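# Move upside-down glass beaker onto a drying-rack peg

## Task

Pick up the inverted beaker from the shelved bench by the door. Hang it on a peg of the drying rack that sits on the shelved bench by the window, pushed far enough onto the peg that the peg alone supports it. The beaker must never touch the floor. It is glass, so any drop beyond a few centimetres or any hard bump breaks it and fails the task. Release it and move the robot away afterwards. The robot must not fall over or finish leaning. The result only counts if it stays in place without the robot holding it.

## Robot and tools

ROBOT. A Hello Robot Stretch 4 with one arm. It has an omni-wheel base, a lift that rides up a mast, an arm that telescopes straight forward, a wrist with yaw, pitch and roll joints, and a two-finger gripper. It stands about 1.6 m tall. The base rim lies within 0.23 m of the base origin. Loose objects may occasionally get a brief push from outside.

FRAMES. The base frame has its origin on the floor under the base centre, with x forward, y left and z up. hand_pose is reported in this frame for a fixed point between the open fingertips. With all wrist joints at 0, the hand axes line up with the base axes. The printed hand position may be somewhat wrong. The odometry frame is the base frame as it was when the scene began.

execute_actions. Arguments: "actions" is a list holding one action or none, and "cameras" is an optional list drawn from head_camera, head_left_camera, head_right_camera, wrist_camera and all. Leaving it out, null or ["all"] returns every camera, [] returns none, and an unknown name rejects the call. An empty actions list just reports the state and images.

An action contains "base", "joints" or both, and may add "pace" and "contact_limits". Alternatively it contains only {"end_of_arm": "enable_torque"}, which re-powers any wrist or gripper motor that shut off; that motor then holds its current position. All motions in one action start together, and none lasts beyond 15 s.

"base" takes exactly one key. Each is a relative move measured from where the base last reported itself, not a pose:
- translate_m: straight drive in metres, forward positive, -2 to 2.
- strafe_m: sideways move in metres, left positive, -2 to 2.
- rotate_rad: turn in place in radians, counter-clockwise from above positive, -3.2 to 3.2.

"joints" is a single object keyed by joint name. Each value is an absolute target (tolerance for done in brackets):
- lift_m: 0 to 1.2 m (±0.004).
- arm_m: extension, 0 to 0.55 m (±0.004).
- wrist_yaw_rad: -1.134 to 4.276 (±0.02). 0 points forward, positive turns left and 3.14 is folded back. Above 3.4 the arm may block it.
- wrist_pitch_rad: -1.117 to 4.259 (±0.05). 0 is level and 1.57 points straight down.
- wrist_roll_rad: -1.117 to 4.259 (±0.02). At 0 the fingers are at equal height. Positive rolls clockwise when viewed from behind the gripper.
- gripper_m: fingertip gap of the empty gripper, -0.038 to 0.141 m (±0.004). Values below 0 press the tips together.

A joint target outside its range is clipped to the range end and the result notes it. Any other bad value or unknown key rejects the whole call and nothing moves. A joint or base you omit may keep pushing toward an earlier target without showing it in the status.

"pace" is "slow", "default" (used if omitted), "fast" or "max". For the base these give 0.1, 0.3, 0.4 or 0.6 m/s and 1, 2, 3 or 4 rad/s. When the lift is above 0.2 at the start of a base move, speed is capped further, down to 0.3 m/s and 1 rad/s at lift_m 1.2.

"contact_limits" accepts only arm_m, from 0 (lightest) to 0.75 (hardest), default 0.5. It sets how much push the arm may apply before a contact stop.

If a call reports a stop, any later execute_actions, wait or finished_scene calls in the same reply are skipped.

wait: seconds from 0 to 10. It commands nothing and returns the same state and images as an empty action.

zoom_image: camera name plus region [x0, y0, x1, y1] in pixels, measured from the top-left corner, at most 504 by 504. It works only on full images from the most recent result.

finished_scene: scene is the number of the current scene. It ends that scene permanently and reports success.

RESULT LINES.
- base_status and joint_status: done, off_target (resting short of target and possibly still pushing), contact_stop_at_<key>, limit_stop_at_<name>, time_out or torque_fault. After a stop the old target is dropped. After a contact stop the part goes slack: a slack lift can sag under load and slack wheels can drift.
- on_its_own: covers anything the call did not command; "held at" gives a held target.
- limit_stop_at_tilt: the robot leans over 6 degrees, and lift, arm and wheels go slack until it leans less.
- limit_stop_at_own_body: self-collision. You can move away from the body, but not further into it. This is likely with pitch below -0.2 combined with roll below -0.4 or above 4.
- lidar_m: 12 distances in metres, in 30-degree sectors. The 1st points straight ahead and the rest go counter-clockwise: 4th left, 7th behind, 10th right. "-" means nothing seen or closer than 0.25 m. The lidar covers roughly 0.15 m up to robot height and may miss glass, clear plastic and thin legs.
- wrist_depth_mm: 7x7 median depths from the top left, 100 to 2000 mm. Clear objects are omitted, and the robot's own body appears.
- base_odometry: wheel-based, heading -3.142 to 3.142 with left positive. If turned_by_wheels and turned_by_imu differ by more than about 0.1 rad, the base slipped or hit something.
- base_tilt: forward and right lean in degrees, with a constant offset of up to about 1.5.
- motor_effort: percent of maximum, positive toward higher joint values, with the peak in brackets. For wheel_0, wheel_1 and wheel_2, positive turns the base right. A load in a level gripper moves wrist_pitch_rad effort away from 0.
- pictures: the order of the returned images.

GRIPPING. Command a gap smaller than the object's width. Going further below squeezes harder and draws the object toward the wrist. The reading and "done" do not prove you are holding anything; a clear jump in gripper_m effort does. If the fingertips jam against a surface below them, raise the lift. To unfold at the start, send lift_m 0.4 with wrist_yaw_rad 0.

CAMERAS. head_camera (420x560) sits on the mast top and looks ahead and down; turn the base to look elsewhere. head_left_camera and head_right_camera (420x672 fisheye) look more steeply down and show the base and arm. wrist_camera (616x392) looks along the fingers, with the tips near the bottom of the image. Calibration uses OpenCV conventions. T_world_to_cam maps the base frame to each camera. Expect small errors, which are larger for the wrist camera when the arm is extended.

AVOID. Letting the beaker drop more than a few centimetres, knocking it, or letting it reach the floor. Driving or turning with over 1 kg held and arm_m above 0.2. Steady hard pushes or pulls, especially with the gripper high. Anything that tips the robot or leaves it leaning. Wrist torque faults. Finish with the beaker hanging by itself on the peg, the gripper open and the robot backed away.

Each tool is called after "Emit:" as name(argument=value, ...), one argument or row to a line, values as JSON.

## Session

Emit:
execute_actions(
  actions=[],
)

Scene clock: 0.00 s.
base_odometry: x=+0.000 y=+0.000 heading=+0.000 (m, m, rad; odometry frame)
turned_by_wheels: +0.000 (rad since the last result)
turned_by_imu: +0.000 (rad since the last result)
base_tilt: forward=-0.7 right=-0.5 (deg)
lidar_m: 1.86 1.15 1.13 1.31 1.53 1.50 1.80 1.50 1.51 1.74 1.60 1.61
base_status: not commanded
joint_positions: lift_m=+0.271 arm_m=+0.002 wrist_yaw_rad=+3.069 wrist_pitch_rad=-0.009 wrist_roll_rad=+0.004 gripper_m=+0.057
joint_status: not commanded
motor_effort: lift_m=+20 arm_m=+0 wrist_yaw_rad=+1 wrist_pitch_rad=-5 wrist_roll_rad=+1 gripper_m=-3 wheel_0=+0 wheel_1=+0 wheel_2=+0 (%)
hand_pose: x=-0.1081 y=+0.1081 z=+0.4513 quat_wxyz=(+0.036, +0.005, +0.002, +0.999) (m; base frame)
wrist_depth_mm: 140 142 - - - - 1863 / - 141 - - - - 1430 / 105 137 237 - - - 1921 / 114 141 297 - - - 1983 / 139 1618 - - - - 1921 / 1430 1618 196 1808 196 1618 1618 / 1229 1138 1118 136 1118 1008 1060
pictures: head_camera, head_left_camera, head_right_camera, wrist_camera
camera_calibration (this result's frames):
wrist_camera: T_world_to_cam=[[0.0397508, 0.997895, -0.0512478, -0.0724438], [-0.0467108, -0.0493764, -0.997687, 0.512661], [-0.998117, 0.0420527, 0.0446497, 0.0937136], [0, 0, 0, 1]] pos_world=[0.120364, 0.0936637, 0.503578]
Images, in order (width x height): head_camera 420x560, head_left_camera 420x672, head_right_camera 420x672, wrist_camera 616x392.

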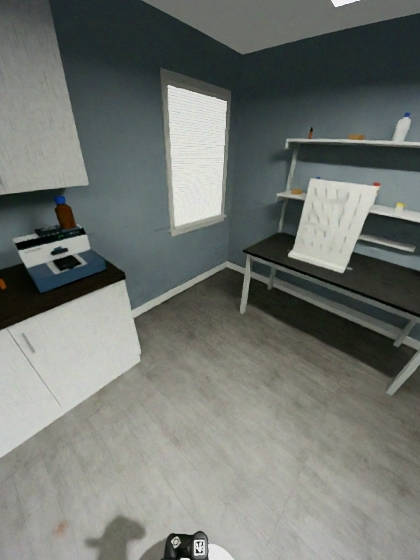

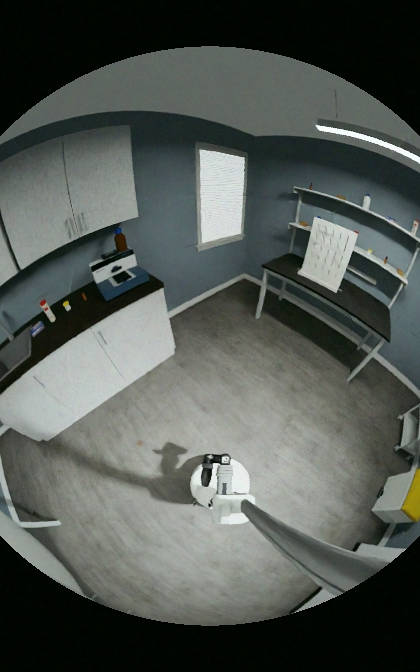

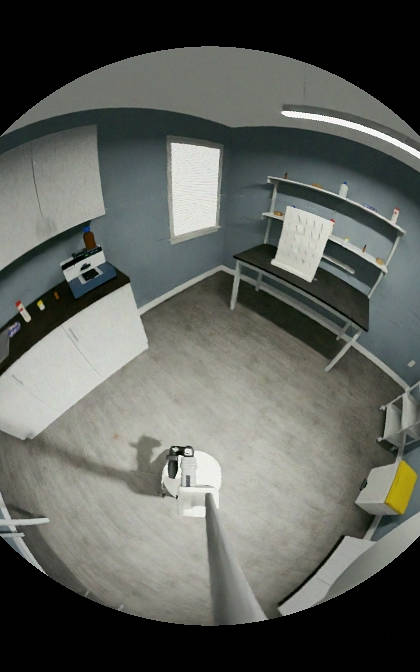

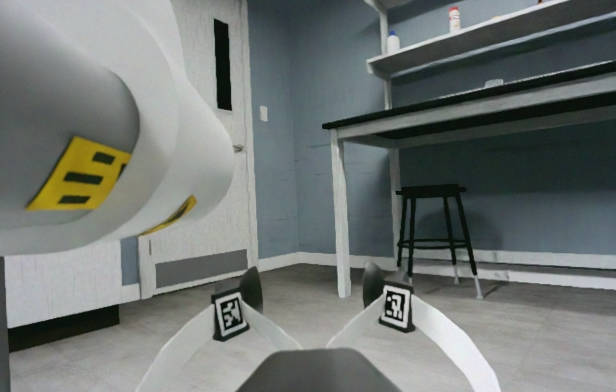

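Emit:
execute_actions(
  actions=[
    {"base":{"rotate_rad":2.39},"joints":{"lift_m":1.0,"wrist_yaw_rad":0,"gripper_m":0.141},"pace":"fast"},
  ],
  cameras=[],
)

Emit:
execute_actions(
  actions=[
    {"base":{"translate_m":0.85},"joints":{"wrist_pitch_rad":0.5,"lift_m":1.15},"pace":"fast"},
  ],
)

Scene clock: 7.90 s.
base_odometry: x=+0.000 y=+0.000 heading=+2.390 (m, m, rad; odometry frame)
turned_by_wheels: +2.390 (rad since the last result)
turned_by_imu: +2.371 (rad since the last result)
base_tilt: forward=-0.7 right=-0.5 (deg)
lidar_m: 1.50 1.59 1.55 1.51 1.58 1.67 1.62 1.68 1.19 1.14 1.18 1.59
base_status: done
joint_positions: lift_m=+1.000 arm_m=+0.002 wrist_yaw_rad=+0.000 wrist_pitch_rad=-0.009 wrist_roll_rad=+0.004 gripper_m=+0.141
joint_status: all done
motor_effort: lift_m=+21(23) arm_m=-1(1) wrist_yaw_rad=+0(5) wrist_pitch_rad=-6(6) wrist_roll_rad=+1(0) gripper_m=+0(3) wheel_0=+0(9) wheel_1=-1(6) wheel_2=+1(10) (%)
hand_pose: x=+0.4617 y=-0.0874 z=+1.1806 quat_wxyz=(+1.000, +0.002, -0.004, +0.000) (m; base frame)
wrist_depth_mm: - - - - - - - / - - - - - - - / - - - - - - - / - - - - - - - / - - - - - - - / 1397 1336 1281 1308 1308 - - / - - - 135 - - -
pictures: none
No camera images: the call's "cameras" was empty. Leave "cameras" out to get every camera's image.

Scene clock: 11.73 s.
base_odometry: x=-0.621 y=+0.580 heading=+2.390 (m, m, rad; odometry frame)
turned_by_wheels: +0.000 (rad since the last result)
turned_by_imu: -0.004 (rad since the last result)
base_tilt: forward=-0.7 right=-0.5 (deg)
lidar_m: 0.66 0.70 0.97 1.51 1.58 2.15 3.24 1.68 1.20 1.13 1.22 0.69
base_status: done
joint_positions: lift_m=+1.150 arm_m=+0.002 wrist_yaw_rad=+0.000 wrist_pitch_rad=+0.502 wrist_roll_rad=+0.004 gripper_m=+0.141
joint_status: all done
motor_effort: lift_m=+21(22) arm_m=-1(0) wrist_yaw_rad=+2(1) wrist_pitch_rad=-5(2) wrist_roll_rad=+1(0) gripper_m=+0(1) wheel_0=+0(7) wheel_1=+0(6) wheel_2=+0(8) (%)
hand_pose: x=+0.4262 y=-0.0874 z=+1.1893 quat_wxyz=(+0.969, +0.002, +0.248, +0.000) (m; base frame)
wrist_depth_mm: 1138 1138 1118 1138 1138 1118 1118 / 1182 1205 1182 1160 1205 1205 1160 / 1281 1281 1255 1205 1182 1255 1308 / 960 931 917 891 878 917 1430 / 741 723 715 691 691 676 1499 / 621 597 591 603 597 580 1661 / 1025 1281 1537 135 1499 1397 1499
pictures: head_camera, head_left_camera, head_right_camera, wrist_camera
camera_calibration (this result's frames):
wrist_camera: T_world_to_cam=[[0.00366172, -0.998146, -0.0607542, -0.00850373], [-0.450142, 0.0526059, -0.891406, 1.31869], [0.892949, 0.0306121, -0.449115, 0.382615], [0, 0, 0, 1]] pos_world=[0.251972, -0.0895713, 1.34681]
Images, in order (width x height): head_camera 420x560, head_left_camera 420x672, head_right_camera 420x672, wrist_camera 616x392.

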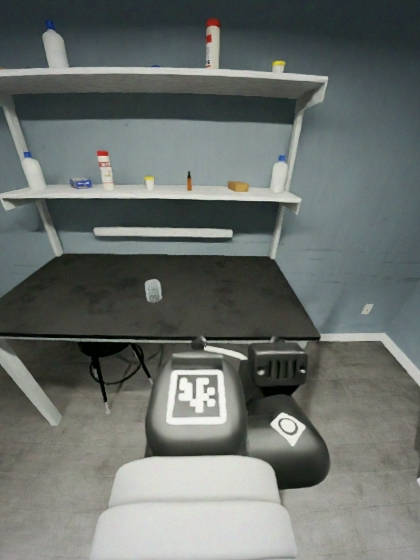

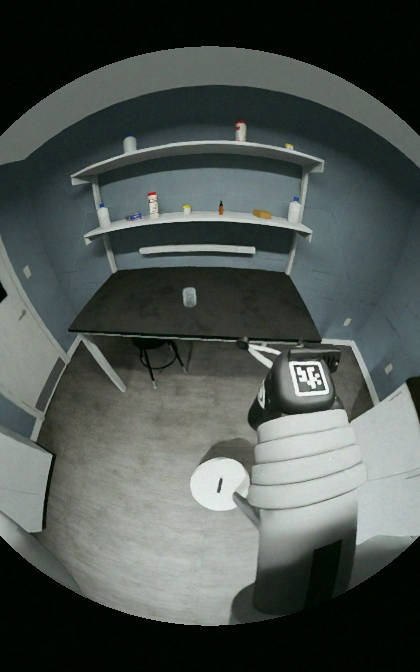

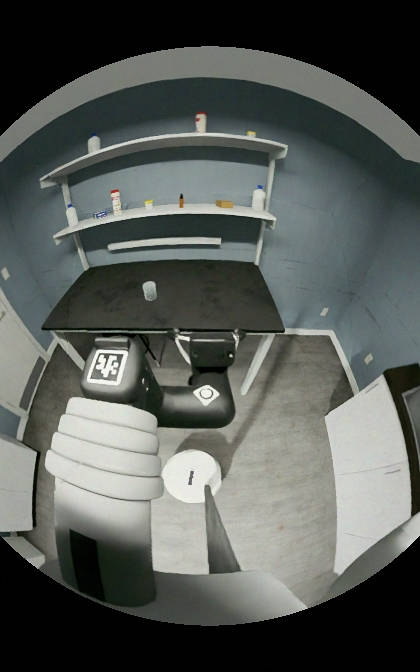

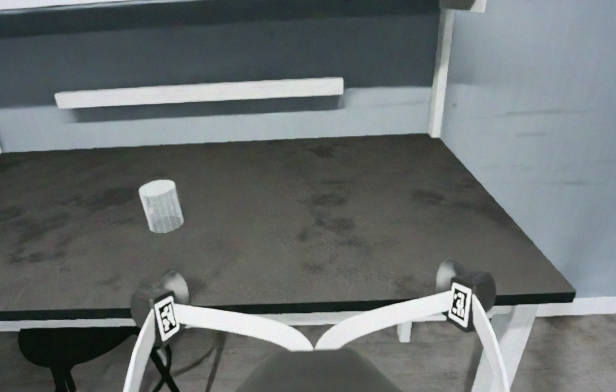

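Emit:
execute_actions(
  actions=[
    {"base":{"strafe_m":0.31},"joints":{"wrist_pitch_rad":1.57,"lift_m":1.2},"pace":"fast"},
  ],
  cameras=[],
)

Emit:
execute_actions(
  actions=[
    {"base":{"translate_m":0.3},"joints":{"arm_m":0.455},"pace":"fast"},
  ],
  cameras=["wrist_camera"],
)

Scene clock: 20.17 s.
base_odometry: x=-0.833 y=+0.354 heading=+2.390 (m, m, rad; odometry frame)
turned_by_wheels: +0.000 (rad since the last result)
turned_by_imu: +0.001 (rad since the last result)
base_tilt: forward=-0.7 right=-0.5 (deg)
lidar_m: 0.65 0.70 1.02 1.20 1.24 1.78 3.28 2.63 1.53 1.46 0.95 0.70
base_status: done
joint_positions: lift_m=+1.200 arm_m=+0.002 wrist_yaw_rad=+0.000 wrist_pitch_rad=+1.570 wrist_roll_rad=+0.004 gripper_m=+0.141
joint_status: all done
motor_effort: lift_m=+21(23) arm_m=-1(1) wrist_yaw_rad=+2(2) wrist_pitch_rad=+1(1) wrist_roll_rad=+0(1) gripper_m=+0(0) wheel_0=+1(9) wheel_1=+1(9) wheel_2=+0(1) (%)
hand_pose: x=+0.1735 y=-0.0874 z=+1.0896 quat_wxyz=(+0.707, +0.001, +0.707, -0.001) (m; base frame)
wrist_depth_mm: 1308 1336 1308 1281 1308 1336 1308 / 1308 1308 1308 1308 1336 1308 1308 / 1336 1281 1308 1308 1308 1281 1336 / 1336 1308 1308 1336 1281 1308 1308 / 1308 1308 1281 1098 1281 1308 1281 / 1308 1336 1118 1098 1308 211 1308 / 1308 1336 1308 135 1308 1308 1308
pictures: none
No camera images: the call's "cameras" was empty. Leave "cameras" out to get every camera's image.

Scene clock: 22.63 s.
base_odometry: x=-1.052 y=+0.559 heading=+2.390 (m, m, rad; odometry frame)
turned_by_wheels: +0.000 (rad since the last result)
turned_by_imu: -0.001 (rad since the last result)
base_tilt: forward=-0.7 right=-0.5 (deg)
lidar_m: 0.37 0.40 0.55 1.58 1.29 1.73 3.61 2.09 1.54 1.46 0.54 0.37
base_status: done
joint_positions: lift_m=+1.200 arm_m=+0.454 wrist_yaw_rad=+0.000 wrist_pitch_rad=+1.570 wrist_roll_rad=+0.004 gripper_m=+0.141
joint_status: all done
motor_effort: lift_m=+21(21) arm_m=+7(8) wrist_yaw_rad=+1(0) wrist_pitch_rad=+1(2) wrist_roll_rad=+1(0) gripper_m=+0(1) wheel_0=+1(6) wheel_1=+0(6) wheel_2=+0(9) (%)
hand_pose: x=+0.6250 y=-0.0874 z=+1.0896 quat_wxyz=(+0.707, +0.001, +0.707, -0.001) (m; base frame)
wrist_depth_mm: 399 404 397 397 397 397 397 / 399 399 402 397 397 399 397 / 399 397 402 399 397 397 394 / 399 399 399 399 397 394 397 / 399 399 399 399 397 397 397 / 399 399 399 397 399 211 397 / 397 399 397 135 397 394 397
pictures: wrist_camera
camera_calibration (this result's frames):
wrist_camera: T_world_to_cam=[[-0.0512303, -0.99816, -0.0324209, -0.011874], [-0.998011, 0.0523631, -0.0351146, 0.728668], [0.0367477, 0.0305574, -0.998857, 1.29443], [0, 0, 0, 1]] pos_world=[0.679043, -0.089562, 1.31815]
Images, in order (width x height): wrist_camera 616x392.

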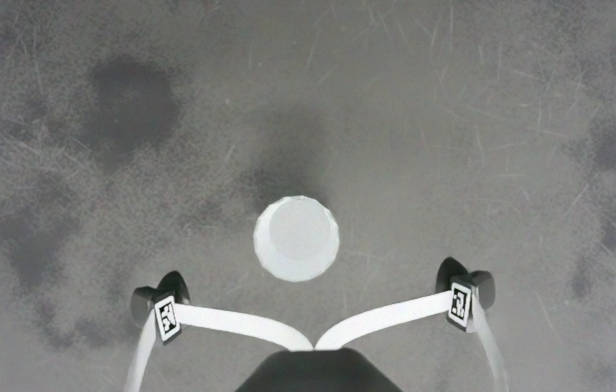

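Emit:
execute_actions(
  actions=[
    {"base":{"strafe_m":0.013},"joints":{"lift_m":1.105,"arm_m":0.476}},
  ],
  cameras=["wrist_camera"],
)

Scene clock: 25.93 s.
base_odometry: x=-1.061 y=+0.549 heading=+2.390 (m, m, rad; odometry frame)
turned_by_wheels: +0.000 (rad since the last result)
turned_by_imu: +0.000 (rad since the last result)
base_tilt: forward=-0.7 right=-0.5 (deg)
lidar_m: 0.36 0.39 0.54 1.59 1.28 1.70 3.55 2.09 1.54 1.46 0.53 0.38
base_status: done
joint_positions: lift_m=+1.105 arm_m=+0.475 wrist_yaw_rad=+0.000 wrist_pitch_rad=+1.570 wrist_roll_rad=+0.004 gripper_m=+0.141
joint_status: all done
motor_effort: lift_m=+17(18) arm_m=+7(8) wrist_yaw_rad=+2(1) wrist_pitch_rad=+0(1) wrist_roll_rad=+0(0) gripper_m=+0(1) wheel_0=-2(5) wheel_1=-1(8) wheel_2=+0(2) (%)
hand_pose: x=+0.6459 y=-0.0874 z=+0.9949 quat_wxyz=(+0.707, +0.001, +0.707, -0.001) (m; base frame)
wrist_depth_mm: 306 304 304 304 304 301 300 / 306 304 303 303 304 303 303 / 304 304 303 301 301 303 303 / 304 304 303 303 303 303 301 / 304 303 303 303 303 301 301 / 304 303 304 303 303 211 301 / 304 303 303 135 301 301 301
pictures: wrist_camera
camera_calibration (this result's frames):
wrist_camera: T_world_to_cam=[[-0.0514609, -0.998149, -0.0324075, -0.0137394], [-0.998008, 0.0525853, -0.0348562, 0.745924], [0.0364959, 0.0305492, -0.998867, 1.19923], [0, 0, 0, 1]] pos_world=[0.699964, -0.0895741, 1.22342]
Images, in order (width x height): wrist_camera 616x392.

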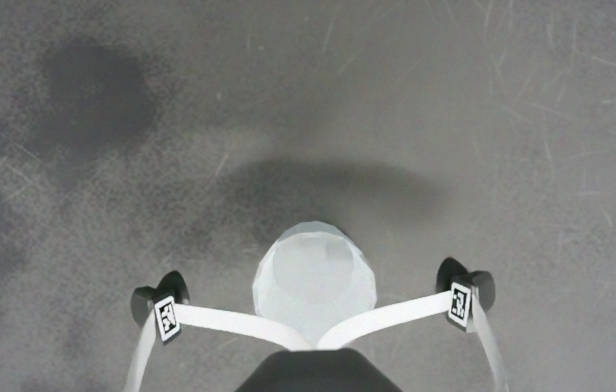

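Emit:
execute_actions(
  actions=[
    {"joints":{"lift_m":1.095,"gripper_m":0.03}},
  ],
  cameras=[],
)

Emit:
execute_actions(
  actions=[
    {"joints":{"lift_m":1.13}},
  ],
  cameras=["wrist_camera"],
)

Scene clock: 31.60 s.
base_odometry: x=-1.061 y=+0.549 heading=+2.390 (m, m, rad; odometry frame)
turned_by_wheels: +0.000 (rad since the last result)
turned_by_imu: +0.000 (rad since the last result)
base_tilt: forward=-0.7 right=-0.5 (deg)
lidar_m: 0.36 0.40 0.56 1.58 1.28 1.70 3.57 2.11 1.54 1.48 0.55 0.38
base_status: not commanded
joint_positions: lift_m=+1.095 arm_m=+0.475 wrist_yaw_rad=+0.000 wrist_pitch_rad=+1.570 wrist_roll_rad=+0.004 gripper_m=+0.030
joint_status: all done
motor_effort: lift_m=+18(18) arm_m=+7(7) wrist_yaw_rad=+2(1) wrist_pitch_rad=+1(1) wrist_roll_rad=-1(0) gripper_m=-13(11) wheel_0=-2(2) wheel_1=-1(1) wheel_2=+0(0) (%)
hand_pose: x=+0.6459 y=-0.0874 z=+0.9849 quat_wxyz=(+0.707, +0.001, +0.707, -0.001) (m; base frame)
wrist_depth_mm: 294 293 294 293 293 293 291 / 294 294 293 294 293 291 293 / 294 294 293 293 291 291 291 / 294 293 294 293 291 293 290 / 294 294 293 293 291 291 293 / 294 293 200 293 189 290 290 / 293 293 293 129 291 291 291
pictures: none
No camera images: the call's "cameras" was empty. Leave "cameras" out to get every camera's image.

Scene clock: 32.57 s.
base_odometry: x=-1.061 y=+0.549 heading=+2.390 (m, m, rad; odometry frame)
turned_by_wheels: +0.000 (rad since the last result)
turned_by_imu: +0.000 (rad since the last result)
base_tilt: forward=-0.6 right=-0.5 (deg)
lidar_m: 0.37 0.39 0.53 1.59 1.25 1.72 3.55 2.11 1.56 1.49 0.53 0.39
base_status: not commanded
joint_positions: lift_m=+1.130 arm_m=+0.475 wrist_yaw_rad=+0.000 wrist_pitch_rad=+1.570 wrist_roll_rad=+0.004 gripper_m=+0.030
joint_status: all done
motor_effort: lift_m=+22(24) arm_m=+7(7) wrist_yaw_rad=+1(1) wrist_pitch_rad=+1(0) wrist_roll_rad=+1(1) gripper_m=-16(16) wheel_0=-1(2) wheel_1=-1(1) wheel_2=+0(0) (%)
hand_pose: x=+0.6459 y=-0.0874 z=+1.0195 quat_wxyz=(+0.707, +0.001, +0.707, -0.001) (m; base frame)
wrist_depth_mm: 329 329 327 330 330 327 329 / 330 330 330 327 327 327 327 / 329 329 327 327 327 327 327 / 329 327 327 327 327 325 325 / 329 327 327 325 325 327 324 / 327 329 200 327 190 325 325 / 327 327 327 129 325 325 325
pictures: wrist_camera
camera_calibration (this result's frames):
wrist_camera: T_world_to_cam=[[-0.0514606, -0.998149, -0.032408, -0.0129413], [-0.998008, 0.0525854, -0.0348661, 0.746799], [0.0365058, 0.0305492, -0.998866, 1.2238], [0, 0, 0, 1]] pos_world=[0.699969, -0.0895741, 1.24803]
Images, in order (width x height): wrist_camera 616x392.

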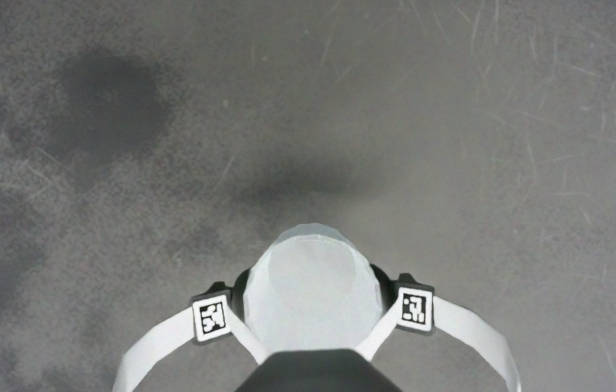

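Emit:
execute_actions(
  actions=[
    {"base":{"translate_m":-2.0},"joints":{"arm_m":0.005,"lift_m":1.16},"pace":"fast"},
  ],
  cameras=[],
)

Emit:
execute_actions(
  actions=[
    {"base":{"rotate_rad":3.165},"joints":{"wrist_pitch_rad":0.7}},
  ],
  cameras=[],
)

Emit:
execute_actions(
  actions=[
    {"base":{"strafe_m":0.8},"pace":"fast"},
  ],
  cameras=["wrist_camera","head_camera"],
)

Scene clock: 43.23 s.
base_odometry: x=+0.400 y=-0.817 heading=+2.390 (m, m, rad; odometry frame)
turned_by_wheels: +0.000 (rad since the last result)
turned_by_imu: +0.011 (rad since the last result)
base_tilt: forward=-0.7 right=-0.5 (deg)
lidar_m: 2.36 1.74 1.20 1.17 1.21 1.60 0.75 0.80 1.13 1.48 1.53 2.13
base_status: done
joint_positions: lift_m=+1.160 arm_m=+0.006 wrist_yaw_rad=+0.000 wrist_pitch_rad=+1.570 wrist_roll_rad=+0.004 gripper_m=+0.030
joint_status: all done
motor_effort: lift_m=+21(26) arm_m=-7(9) wrist_yaw_rad=+1(0) wrist_pitch_rad=+0(2) wrist_roll_rad=+0(1) gripper_m=-15(14) wheel_0=-1(8) wheel_1=-1(9) wheel_2=+0(8) (%)
hand_pose: x=+0.1773 y=-0.0874 z=+1.0496 quat_wxyz=(+0.707, +0.001, +0.707, -0.001) (m; base frame)
wrist_depth_mm: 1255 1281 1255 1281 1281 1255 1308 / 1255 1281 1281 1281 1255 1255 1255 / 1281 1255 1229 1281 1281 1255 1255 / 1281 1281 1255 1281 1281 1255 1255 / 1281 1255 1281 1060 1281 1255 1281 / 1308 1255 201 1060 189 1281 1255 / 1255 1281 1281 129 1255 1255 1281
pictures: none
No camera images: the call's "cameras" was empty. Leave "cameras" out to get every camera's image.

Scene clock: 47.33 s.
base_odometry: x=+0.400 y=-0.817 heading=-0.729 (m, m, rad; odometry frame)
turned_by_wheels: +3.164 (rad since the last result)
turned_by_imu: +3.140 (rad since the last result)
base_tilt: forward=-0.7 right=-0.5 (deg)
lidar_m: 0.76 0.81 1.20 1.49 1.53 2.22 3.06 1.65 1.21 1.18 1.21 0.78
base_status: done
joint_positions: lift_m=+1.160 arm_m=+0.006 wrist_yaw_rad=+0.000 wrist_pitch_rad=+0.703 wrist_roll_rad=+0.004 gripper_m=+0.030
joint_status: all done
motor_effort: lift_m=+22(22) arm_m=-7(7) wrist_yaw_rad=+1(3) wrist_pitch_rad=-7(9) wrist_roll_rad=+1(0) gripper_m=-14(14) wheel_0=-3(5) wheel_1=-3(8) wheel_2=+0(5) (%)
hand_pose: x=+0.3973 y=-0.0874 z=+1.1516 quat_wxyz=(+0.939, +0.002, +0.344, -0.001) (m; base frame)
wrist_depth_mm: 831 1255 1205 1229 1205 1205 1182 / 891 1336 1336 1308 1366 1336 1366 / 991 1078 1118 1078 1499 1537 1464 / 931 917 917 891 1618 1661 1661 / 891 866 866 842 1708 1708 1708 / 1576 1537 200 1499 189 1499 1499 / 1366 1308 1366 129 1336 1281 1308
pictures: none
No camera images: the call's "cameras" was empty. Leave "cameras" out to get every camera's image.

Scene clock: 51.23 s.
base_odometry: x=+0.933 y=-0.220 heading=-0.729 (m, m, rad; odometry frame)
turned_by_wheels: +0.000 (rad since the last result)
turned_by_imu: +0.001 (rad since the last result)
base_tilt: forward=-0.7 right=-0.5 (deg)
lidar_m: 0.78 0.84 1.28 0.82 0.69 0.99 2.37 2.61 2.10 1.97 1.13 0.83
base_status: done
joint_positions: lift_m=+1.160 arm_m=+0.006 wrist_yaw_rad=+0.000 wrist_pitch_rad=+0.703 wrist_roll_rad=+0.004 gripper_m=+0.030
joint_status: not commanded
motor_effort: lift_m=+21(22) arm_m=-7(7) wrist_yaw_rad=+1(2) wrist_pitch_rad=-7(7) wrist_roll_rad=+0(1) gripper_m=-15(14) wheel_0=+1(12) wheel_1=-2(10) wheel_2=+0(1) (%)
hand_pose: x=+0.3973 y=-0.0874 z=+1.1517 quat_wxyz=(+0.939, +0.002, +0.344, -0.001) (m; base frame)
wrist_depth_mm: 1281 1281 854 831 854 1229 1229 / 1430 1397 1255 917 931 1336 1336 / 1618 1255 1060 1008 1025 1042 1025 / 1708 917 904 891 878 866 854 / 1708 960 1661 1618 1576 1618 1618 / 1576 1499 201 1499 189 1464 1464 / 1366 1308 1366 129 1308 1255 1281
pictures: head_camera, wrist_camera
camera_calibration (this result's frames):
wrist_camera: T_world_to_cam=[[-0.00849695, -0.998149, -0.0602218, -0.00646962], [-0.618906, 0.0525522, -0.783705, 1.21512], [0.785419, 0.0306126, -0.618207, 0.628939], [0, 0, 0, 1]] pos_world=[0.258012, -0.0895685, 1.34072]
Images, in order (width x height): head_camera 420x560, wrist_camera 616x392.

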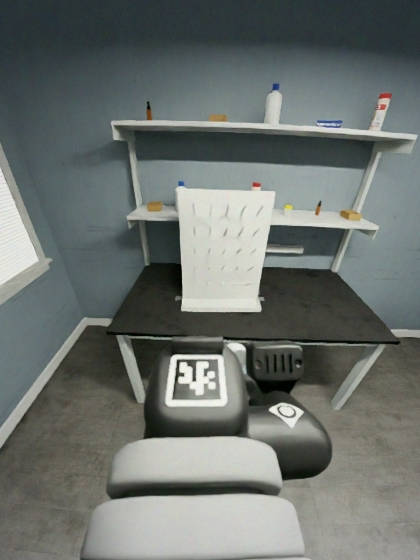

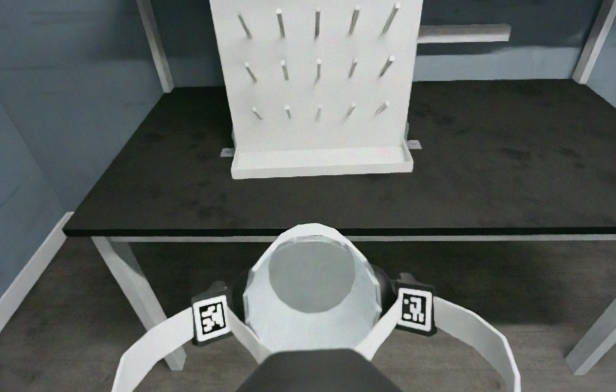

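Emit:
execute_actions(
  actions=[
    {"base":{"translate_m":0.35},"joints":{"lift_m":1.05,"arm_m":0.1},"pace":"fast"},
  ],
  cameras=["wrist_camera","head_camera"],
)

Scene clock: 58.50 s.
base_odometry: x=+1.194 y=-0.453 heading=-0.729 (m, m, rad; odometry frame)
turned_by_wheels: +0.000 (rad since the last result)
turned_by_imu: -0.001 (rad since the last result)
base_tilt: forward=-0.7 right=-0.5 (deg)
lidar_m: 0.45 0.50 1.23 1.20 0.87 0.99 3.17 3.02 2.05 1.93 0.64 0.47
base_status: done
joint_positions: lift_m=+1.050 arm_m=+0.099 wrist_yaw_rad=+0.000 wrist_pitch_rad=+0.703 wrist_roll_rad=+0.004 gripper_m=+0.030
joint_status: all done
motor_effort: lift_m=+18(21) arm_m=+7(7) wrist_yaw_rad=+1(3) wrist_pitch_rad=-7(7) wrist_roll_rad=+0(0) gripper_m=-14(15) wheel_0=+1(4) wheel_1=+2(8) wheel_2=+2(8) (%)
hand_pose: x=+0.4899 y=-0.0874 z=+1.0419 quat_wxyz=(+0.939, +0.002, +0.344, -0.001) (m; base frame)
wrist_depth_mm: 866 415 399 410 413 413 820 / 976 931 449 452 449 452 946 / 1098 878 504 504 504 521 842 / 820 750 564 569 569 647 683 / 640 627 615 609 597 585 585 / 544 535 200 521 189 517 512 / 480 455 462 129 462 445 452
pictures: head_camera, wrist_camera
camera_calibration (this result's frames):
wrist_camera: T_world_to_cam=[[-0.00849333, -0.998149, -0.0602217, -0.0122928], [-0.618908, 0.0525499, -0.783704, 1.18641], [0.785418, 0.0306155, -0.618209, 0.48839], [0, 0, 0, 1]] pos_world=[0.350586, -0.0895682, 1.23098]
Images, in order (width x height): head_camera 420x560, wrist_camera 616x392.

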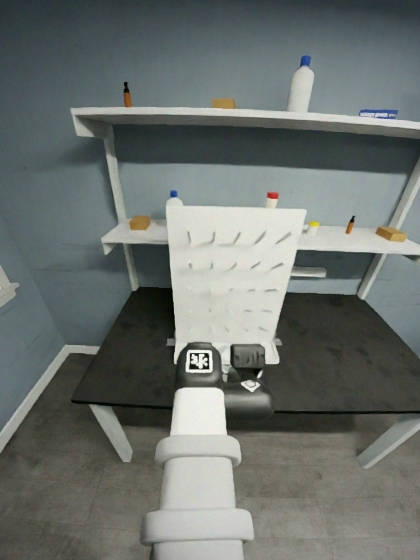

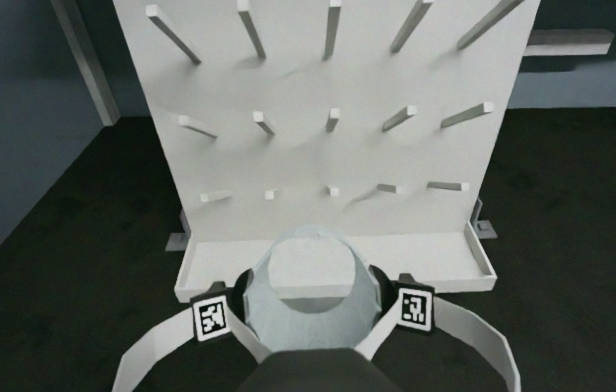

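Emit:
execute_actions(
  actions=[
    {"base":{"strafe_m":-0.027},"joints":{"lift_m":1.018,"arm_m":0.214}},
  ],
  cameras=["wrist_camera"],
)

Scene clock: 64.13 s.
base_odometry: x=+1.176 y=-0.473 heading=-0.729 (m, m, rad; odometry frame)
turned_by_wheels: +0.000 (rad since the last result)
turned_by_imu: +0.000 (rad since the last result)
base_tilt: forward=-0.6 right=-0.5 (deg)
lidar_m: 0.44 0.50 1.28 1.25 0.90 1.03 3.14 2.73 2.02 1.91 0.64 0.47
base_status: done
joint_positions: lift_m=+1.018 arm_m=+0.213 wrist_yaw_rad=+0.000 wrist_pitch_rad=+0.703 wrist_roll_rad=+0.004 gripper_m=+0.030
joint_status: all done
motor_effort: lift_m=+18(17) arm_m=+7(6) wrist_yaw_rad=+2(2) wrist_pitch_rad=-6(7) wrist_roll_rad=+0(1) gripper_m=-14(15) wheel_0=-2(7) wheel_1=+1(8) wheel_2=+0(2) (%)
hand_pose: x=+0.6038 y=-0.0874 z=+1.0099 quat_wxyz=(+0.939, +0.002, +0.344, -0.001) (m; base frame)
wrist_depth_mm: 287 300 296 303 297 298 309 / 759 330 332 332 336 334 788 / 946 362 362 370 364 364 768 / 707 424 415 418 418 424 640 / 585 508 477 480 480 496 549 / 508 496 200 484 189 466 477 / 445 424 421 129 421 413 421
pictures: wrist_camera
camera_calibration (this result's frames):
wrist_camera: T_world_to_cam=[[-0.00840957, -0.99815, -0.0602224, -0.0132822], [-0.618851, 0.0525009, -0.783752, 1.2319], [0.785464, 0.0306777, -0.618147, 0.37904], [0, 0, 0, 1]] pos_world=[0.464531, -0.0895618, 1.19901]
Images, in order (width x height): wrist_camera 616x392.

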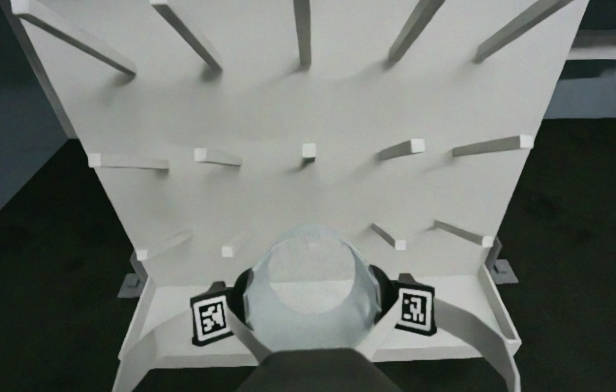

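Emit:
execute_actions(
  actions=[
    {"joints":{"lift_m":0.992,"arm_m":0.244},"pace":"slow","contact_limits":{"arm_m":0.2}},
  ],
  cameras=["wrist_camera"],
)

Emit:
execute_actions(
  actions=[
    {"joints":{"lift_m":0.966,"arm_m":0.275},"pace":"slow","contact_limits":{"arm_m":0.2}},
  ],
  cameras=["wrist_camera"],
)

Scene clock: 68.63 s.
base_odometry: x=+1.176 y=-0.473 heading=-0.729 (m, m, rad; odometry frame)
turned_by_wheels: +0.000 (rad since the last result)
turned_by_imu: +0.000 (rad since the last result)
base_tilt: forward=-0.7 right=-0.5 (deg)
lidar_m: 0.47 0.50 1.24 1.23 0.88 1.03 3.14 2.69 2.03 1.91 0.63 0.48
base_status: not commanded
joint_positions: lift_m=+0.992 arm_m=+0.243 wrist_yaw_rad=+0.000 wrist_pitch_rad=+0.703 wrist_roll_rad=+0.004 gripper_m=+0.030
joint_status: all done
motor_effort: lift_m=+18(17) arm_m=+7(8) wrist_yaw_rad=+1(0) wrist_pitch_rad=-7(7) wrist_roll_rad=+1(1) gripper_m=-14(14) wheel_0=-3(3) wheel_1=+1(1) wheel_2=+1(1) (%)
contact_limits: arm_m 0.2
hand_pose: x=+0.6338 y=-0.0874 z=+0.9840 quat_wxyz=(+0.939, +0.002, +0.344, -0.001) (m; base frame)
wrist_depth_mm: 263 271 272 274 274 276 278 / 297 301 301 303 303 301 312 / 768 327 329 334 330 330 676 / 654 375 377 379 379 384 603 / 549 433 418 439 427 436 512 / 477 466 200 459 189 436 449 / 418 397 394 129 392 382 389
pictures: wrist_camera
camera_calibration (this result's frames):
wrist_camera: T_world_to_cam=[[-0.00845596, -0.998149, -0.0602225, -0.0145756], [-0.618855, 0.0525294, -0.783747, 1.23009], [0.785459, 0.0306417, -0.618154, 0.339446], [0, 0, 0, 1]] pos_world=[0.494502, -0.0895655, 1.17303]
Images, in order (width x height): wrist_camera 616x392.

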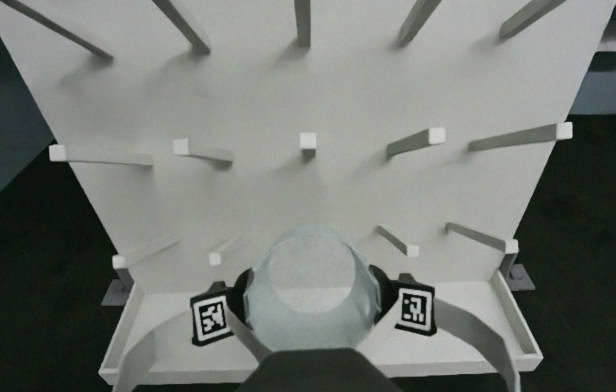

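Scene clock: 70.03 s.
base_odometry: x=+1.176 y=-0.473 heading=-0.729 (m, m, rad; odometry frame)
turned_by_wheels: +0.000 (rad since the last result)
turned_by_imu: +0.000 (rad since the last result)
base_tilt: forward=-0.7 right=-0.5 (deg)
lidar_m: 0.45 0.48 1.25 1.25 0.89 1.03 3.14 2.72 2.05 1.92 0.64 0.47
base_status: not commanded
joint_positions: lift_m=+0.966 arm_m=+0.274 wrist_yaw_rad=+0.000 wrist_pitch_rad=+0.703 wrist_roll_rad=+0.004 gripper_m=+0.030
joint_status: all done
motor_effort: lift_m=+17(16) arm_m=+7(9) wrist_yaw_rad=+0(1) wrist_pitch_rad=-6(7) wrist_roll_rad=+1(0) gripper_m=-14(14) wheel_0=-3(3) wheel_1=+1(1) wheel_2=+1(1) (%)
contact_limits: arm_m 0.2
hand_pose: x=+0.6648 y=-0.0874 z=+0.9580 quat_wxyz=(+0.939, +0.002, +0.344, -0.001) (m; base frame)
wrist_depth_mm: 241 242 245 245 246 247 247 / 266 267 268 271 271 272 272 / 283 291 293 300 301 303 309 / 591 336 338 338 342 343 535 / 512 373 377 387 377 392 466 / 445 421 200 421 189 404 418 / 394 368 375 129 373 362 364
pictures: wrist_camera
camera_calibration (this result's frames):
wrist_camera: T_world_to_cam=[[-0.00847169, -0.998149, -0.0602223, -0.0158725], [-0.618859, 0.0525389, -0.783743, 1.22889], [0.785457, 0.0306295, -0.618158, 0.299032], [0, 0, 0, 1]] pos_world=[0.525498, -0.0895668, 1.14703]
Images, in order (width x height): wrist_camera 616x392.

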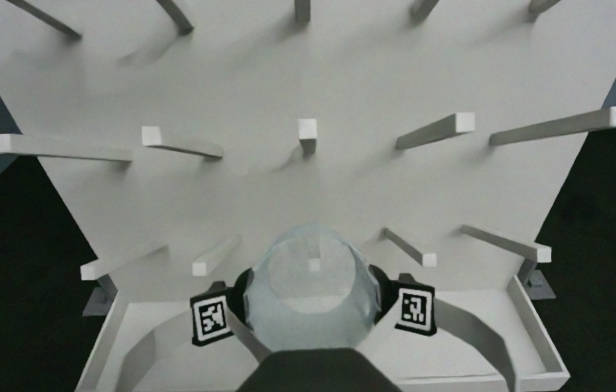

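Emit:
execute_actions(
  actions=[
    {"joints":{"lift_m":0.944,"arm_m":0.289},"pace":"slow","contact_limits":{"arm_m":0.2}},
  ],
  cameras=[],
)

Emit:
execute_actions(
  actions=[
    {"joints":{"lift_m":0.928,"arm_m":0.302},"pace":"slow","contact_limits":{"arm_m":0.2}},
  ],
  cameras=["wrist_camera"],
)

Scene clock: 75.33 s.
base_odometry: x=+1.176 y=-0.473 heading=-0.729 (m, m, rad; odometry frame)
turned_by_wheels: +0.000 (rad since the last result)
turned_by_imu: +0.000 (rad since the last result)
base_tilt: forward=-0.7 right=-0.5 (deg)
lidar_m: 0.44 0.48 1.25 1.24 0.89 1.02 3.17 2.72 2.03 1.91 0.65 0.47
base_status: not commanded
joint_positions: lift_m=+0.944 arm_m=+0.288 wrist_yaw_rad=+0.000 wrist_pitch_rad=+0.703 wrist_roll_rad=+0.004 gripper_m=+0.030
joint_status: all done
motor_effort: lift_m=+18(18) arm_m=+7(6) wrist_yaw_rad=+1(1) wrist_pitch_rad=-7(7) wrist_roll_rad=+1(0) gripper_m=-14(14) wheel_0=-3(3) wheel_1=+1(1) wheel_2=+1(1) (%)
contact_limits: arm_m 0.2
hand_pose: x=+0.6788 y=-0.0874 z=+0.9360 quat_wxyz=(+0.939, +0.002, +0.344, -0.001) (m; base frame)
wrist_depth_mm: 229 229 232 232 233 233 233 / 252 249 255 251 257 248 253 / 276 282 285 285 286 287 287 / 539 319 320 322 324 322 332 / 488 355 357 357 357 370 384 / 418 399 200 404 189 392 382 / 368 345 351 129 351 340 342
pictures: none
No camera images: the call's "cameras" was empty. Leave "cameras" out to get every camera's image.

Scene clock: 76.33 s.
base_odometry: x=+1.176 y=-0.473 heading=-0.729 (m, m, rad; odometry frame)
turned_by_wheels: +0.000 (rad since the last result)
turned_by_imu: +0.000 (rad since the last result)
base_tilt: forward=-0.7 right=-0.5 (deg)
lidar_m: 0.45 0.50 1.25 1.25 0.90 1.03 3.11 2.69 2.03 1.91 0.64 0.47
base_status: not commanded
joint_positions: lift_m=+0.928 arm_m=+0.301 wrist_yaw_rad=+0.000 wrist_pitch_rad=+0.703 wrist_roll_rad=+0.004 gripper_m=+0.030
joint_status: all done
motor_effort: lift_m=+18(15) arm_m=+7(9) wrist_yaw_rad=+1(1) wrist_pitch_rad=-7(6) wrist_roll_rad=+0(1) gripper_m=-14(13) wheel_0=-3(3) wheel_1=+1(1) wheel_2=+1(1) (%)
contact_limits: arm_m 0.2
hand_pose: x=+0.6918 y=-0.0874 z=+0.9200 quat_wxyz=(+0.939, +0.002, +0.344, -0.001) (m; base frame)
wrist_depth_mm: 217 218 219 220 220 221 221 / 237 229 240 237 242 190 239 / 266 267 268 270 272 271 273 / 306 301 303 303 306 307 309 / 439 343 336 340 342 351 364 / 399 377 200 379 189 375 366 / 345 330 336 129 336 324 322
pictures: wrist_camera
camera_calibration (this result's frames):
wrist_camera: T_world_to_cam=[[-0.00847602, -0.998149, -0.0602225, -0.01793], [-0.61884, 0.0525425, -0.783758, 1.21582], [0.785472, 0.0306249, -0.618139, 0.254304], [0, 0, 0, 1]] pos_world=[0.552499, -0.0895672, 1.10903]
Images, in order (width x height): wrist_camera 616x392.

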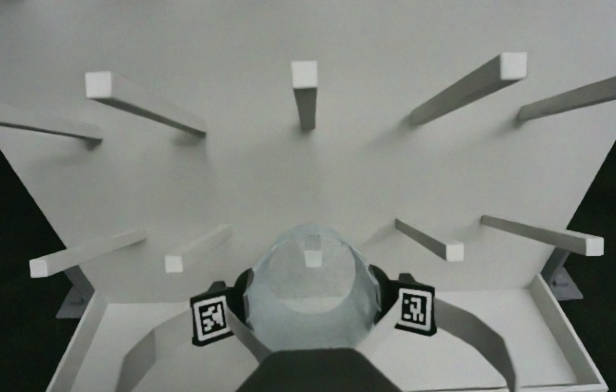

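Emit:
execute_actions(
  actions=[
    {"joints":{"gripper_m":0.09},"pace":"slow"},
  ],
  cameras=["wrist_camera"],
)

Emit:
execute_actions(
  actions=[
    {"joints":{"arm_m":0.25},"pace":"slow"},
  ],
  cameras=["wrist_camera"],
)

Emit:
execute_actions(
  actions=[
    {"base":{"translate_m":-0.1},"joints":{"arm_m":0.01},"pace":"fast"},
  ],
  cameras=["wrist_camera","head_camera"],
)

Scene clock: 82.60 s.
base_odometry: x=+1.176 y=-0.473 heading=-0.729 (m, m, rad; odometry frame)
turned_by_wheels: +0.000 (rad since the last result)
turned_by_imu: +0.000 (rad since the last result)
base_tilt: forward=-0.7 right=-0.5 (deg)
lidar_m: 0.45 0.49 1.26 1.25 0.89 1.03 3.15 2.69 2.03 1.91 0.64 0.48
base_status: not commanded
joint_positions: lift_m=+0.928 arm_m=+0.301 wrist_yaw_rad=+0.000 wrist_pitch_rad=+0.702 wrist_roll_rad=+0.004 gripper_m=+0.090
joint_status: all done
motor_effort: lift_m=+18(18) arm_m=+7(7) wrist_yaw_rad=+1(2) wrist_pitch_rad=-5(7) wrist_roll_rad=+0(1) gripper_m=-1(14) wheel_0=-3(3) wheel_1=+1(1) wheel_2=+1(1) (%)
hand_pose: x=+0.6919 y=-0.0875 z=+0.9201 quat_wxyz=(+0.939, +0.002, +0.344, -0.001) (m; base frame)
wrist_depth_mm: 217 218 219 220 220 221 220 / 238 231 241 237 243 189 240 / 265 266 267 268 270 271 272 / 307 300 301 303 306 306 309 / 439 343 338 338 338 351 353 / 399 382 198 382 198 375 366 / 347 340 343 136 338 327 322
pictures: wrist_camera
camera_calibration (this result's frames):
wrist_camera: T_world_to_cam=[[-0.00877126, -0.998146, -0.0602274, -0.0177854], [-0.618373, 0.0527468, -0.784113, 1.216], [0.785836, 0.0303653, -0.617689, 0.253633], [0, 0, 0, 1]] pos_world=[0.552469, -0.0895939, 1.10907]
Images, in order (width x height): wrist_camera 616x392.

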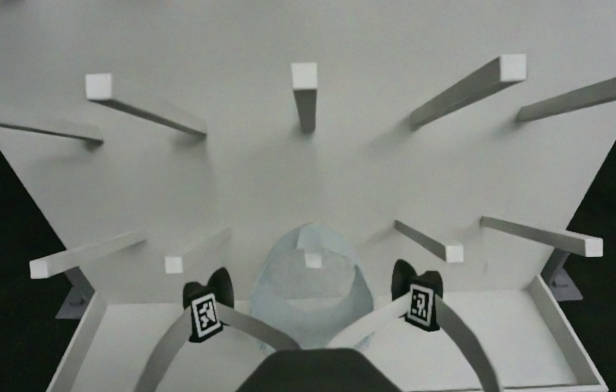

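Scene clock: 84.33 s.
base_odometry: x=+1.176 y=-0.473 heading=-0.729 (m, m, rad; odometry frame)
turned_by_wheels: +0.000 (rad since the last result)
turned_by_imu: +0.000 (rad since the last result)
base_tilt: forward=-0.7 right=-0.4 (deg)
lidar_m: 0.45 0.49 1.26 1.23 0.90 1.05 3.15 2.70 2.03 1.89 0.64 0.47
base_status: not commanded
joint_positions: lift_m=+0.928 arm_m=+0.251 wrist_yaw_rad=+0.000 wrist_pitch_rad=+0.702 wrist_roll_rad=+0.004 gripper_m=+0.090
joint_status: all done
motor_effort: lift_m=+18(18) arm_m=-7(6) wrist_yaw_rad=+2(2) wrist_pitch_rad=-5(5) wrist_roll_rad=+1(1) gripper_m=-1(1) wheel_0=-3(3) wheel_1=+1(1) wheel_2=+1(1) (%)
hand_pose: x=+0.6425 y=-0.0874 z=+0.9201 quat_wxyz=(+0.939, +0.002, +0.344, -0.001) (m; base frame)
wrist_depth_mm: 263 259 265 263 267 264 263 / 285 289 287 293 296 296 297 / 621 324 325 329 327 327 564 / 535 357 357 366 359 373 488 / 469 415 418 418 413 413 430 / 402 394 199 387 198 377 368 / 349 334 340 136 332 330 332
pictures: wrist_camera
camera_calibration (this result's frames):
wrist_camera: T_world_to_cam=[[-0.00863043, -0.998147, -0.0602282, -0.0182775], [-0.618309, 0.0526629, -0.784169, 1.18547], [0.785888, 0.0304719, -0.617618, 0.292371], [0, 0, 0, 1]] pos_world=[0.503057, -0.089583, 1.10908]
Images, in order (width x height): wrist_camera 616x392.

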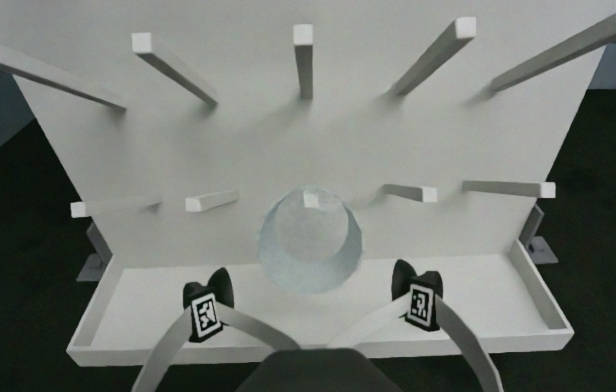

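Scene clock: 85.87 s.
base_odometry: x=+1.101 y=-0.407 heading=-0.729 (m, m, rad; odometry frame)
turned_by_wheels: +0.000 (rad since the last result)
turned_by_imu: +0.000 (rad since the last result)
base_tilt: forward=-0.7 right=-0.5 (deg)
lidar_m: 0.55 0.61 1.27 1.25 0.83 1.04 3.05 2.89 2.01 1.92 0.79 0.58
base_status: done
joint_positions: lift_m=+0.928 arm_m=+0.011 wrist_yaw_rad=+0.000 wrist_pitch_rad=+0.702 wrist_roll_rad=+0.004 gripper_m=+0.090
joint_status: all done
motor_effort: lift_m=+18(18) arm_m=-7(9) wrist_yaw_rad=+1(2) wrist_pitch_rad=-5(4) wrist_roll_rad=+0(1) gripper_m=-1(1) wheel_0=+0(6) wheel_1=-1(8) wheel_2=-2(11) (%)
hand_pose: x=+0.4024 y=-0.0875 z=+0.9201 quat_wxyz=(+0.939, +0.002, +0.344, -0.001) (m; base frame)
wrist_depth_mm: 1078 1042 574 591 580 1008 991 / 1160 866 640 647 647 798 778 / 691 676 654 640 597 621 621 / 559 549 539 530 521 517 508 / 500 492 488 480 469 469 462 / 741 1281 198 1255 198 1205 1182 / 976 1098 1118 136 1098 1042 1078
pictures: head_camera, wrist_camera
camera_calibration (this result's frames):
wrist_camera: T_world_to_cam=[[-0.00877631, -0.998146, -0.0602284, -0.0203224], [-0.618287, 0.0527539, -0.78418, 1.03705], [0.785903, 0.0303562, -0.617604, 0.481003], [0, 0, 0, 1]] pos_world=[0.262997, -0.0895949, 1.10908]
Images, in order (width x height): head_camera 420x560, wrist_camera 616x392.

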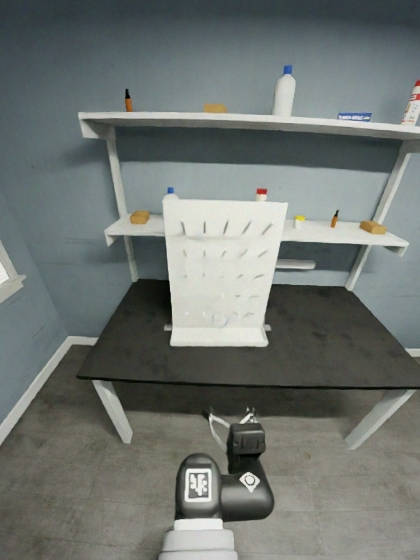

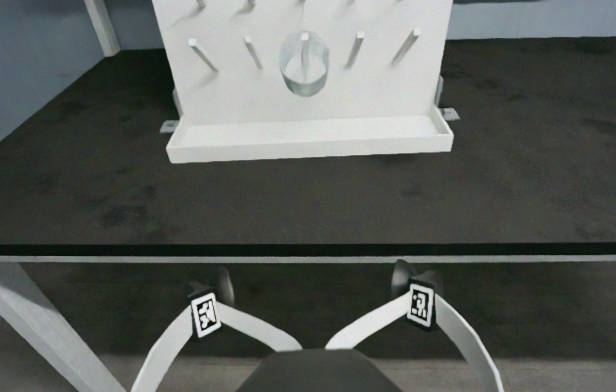

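Emit:
finished_scene(
  scene=2,
)

The scene is finished: the task was done.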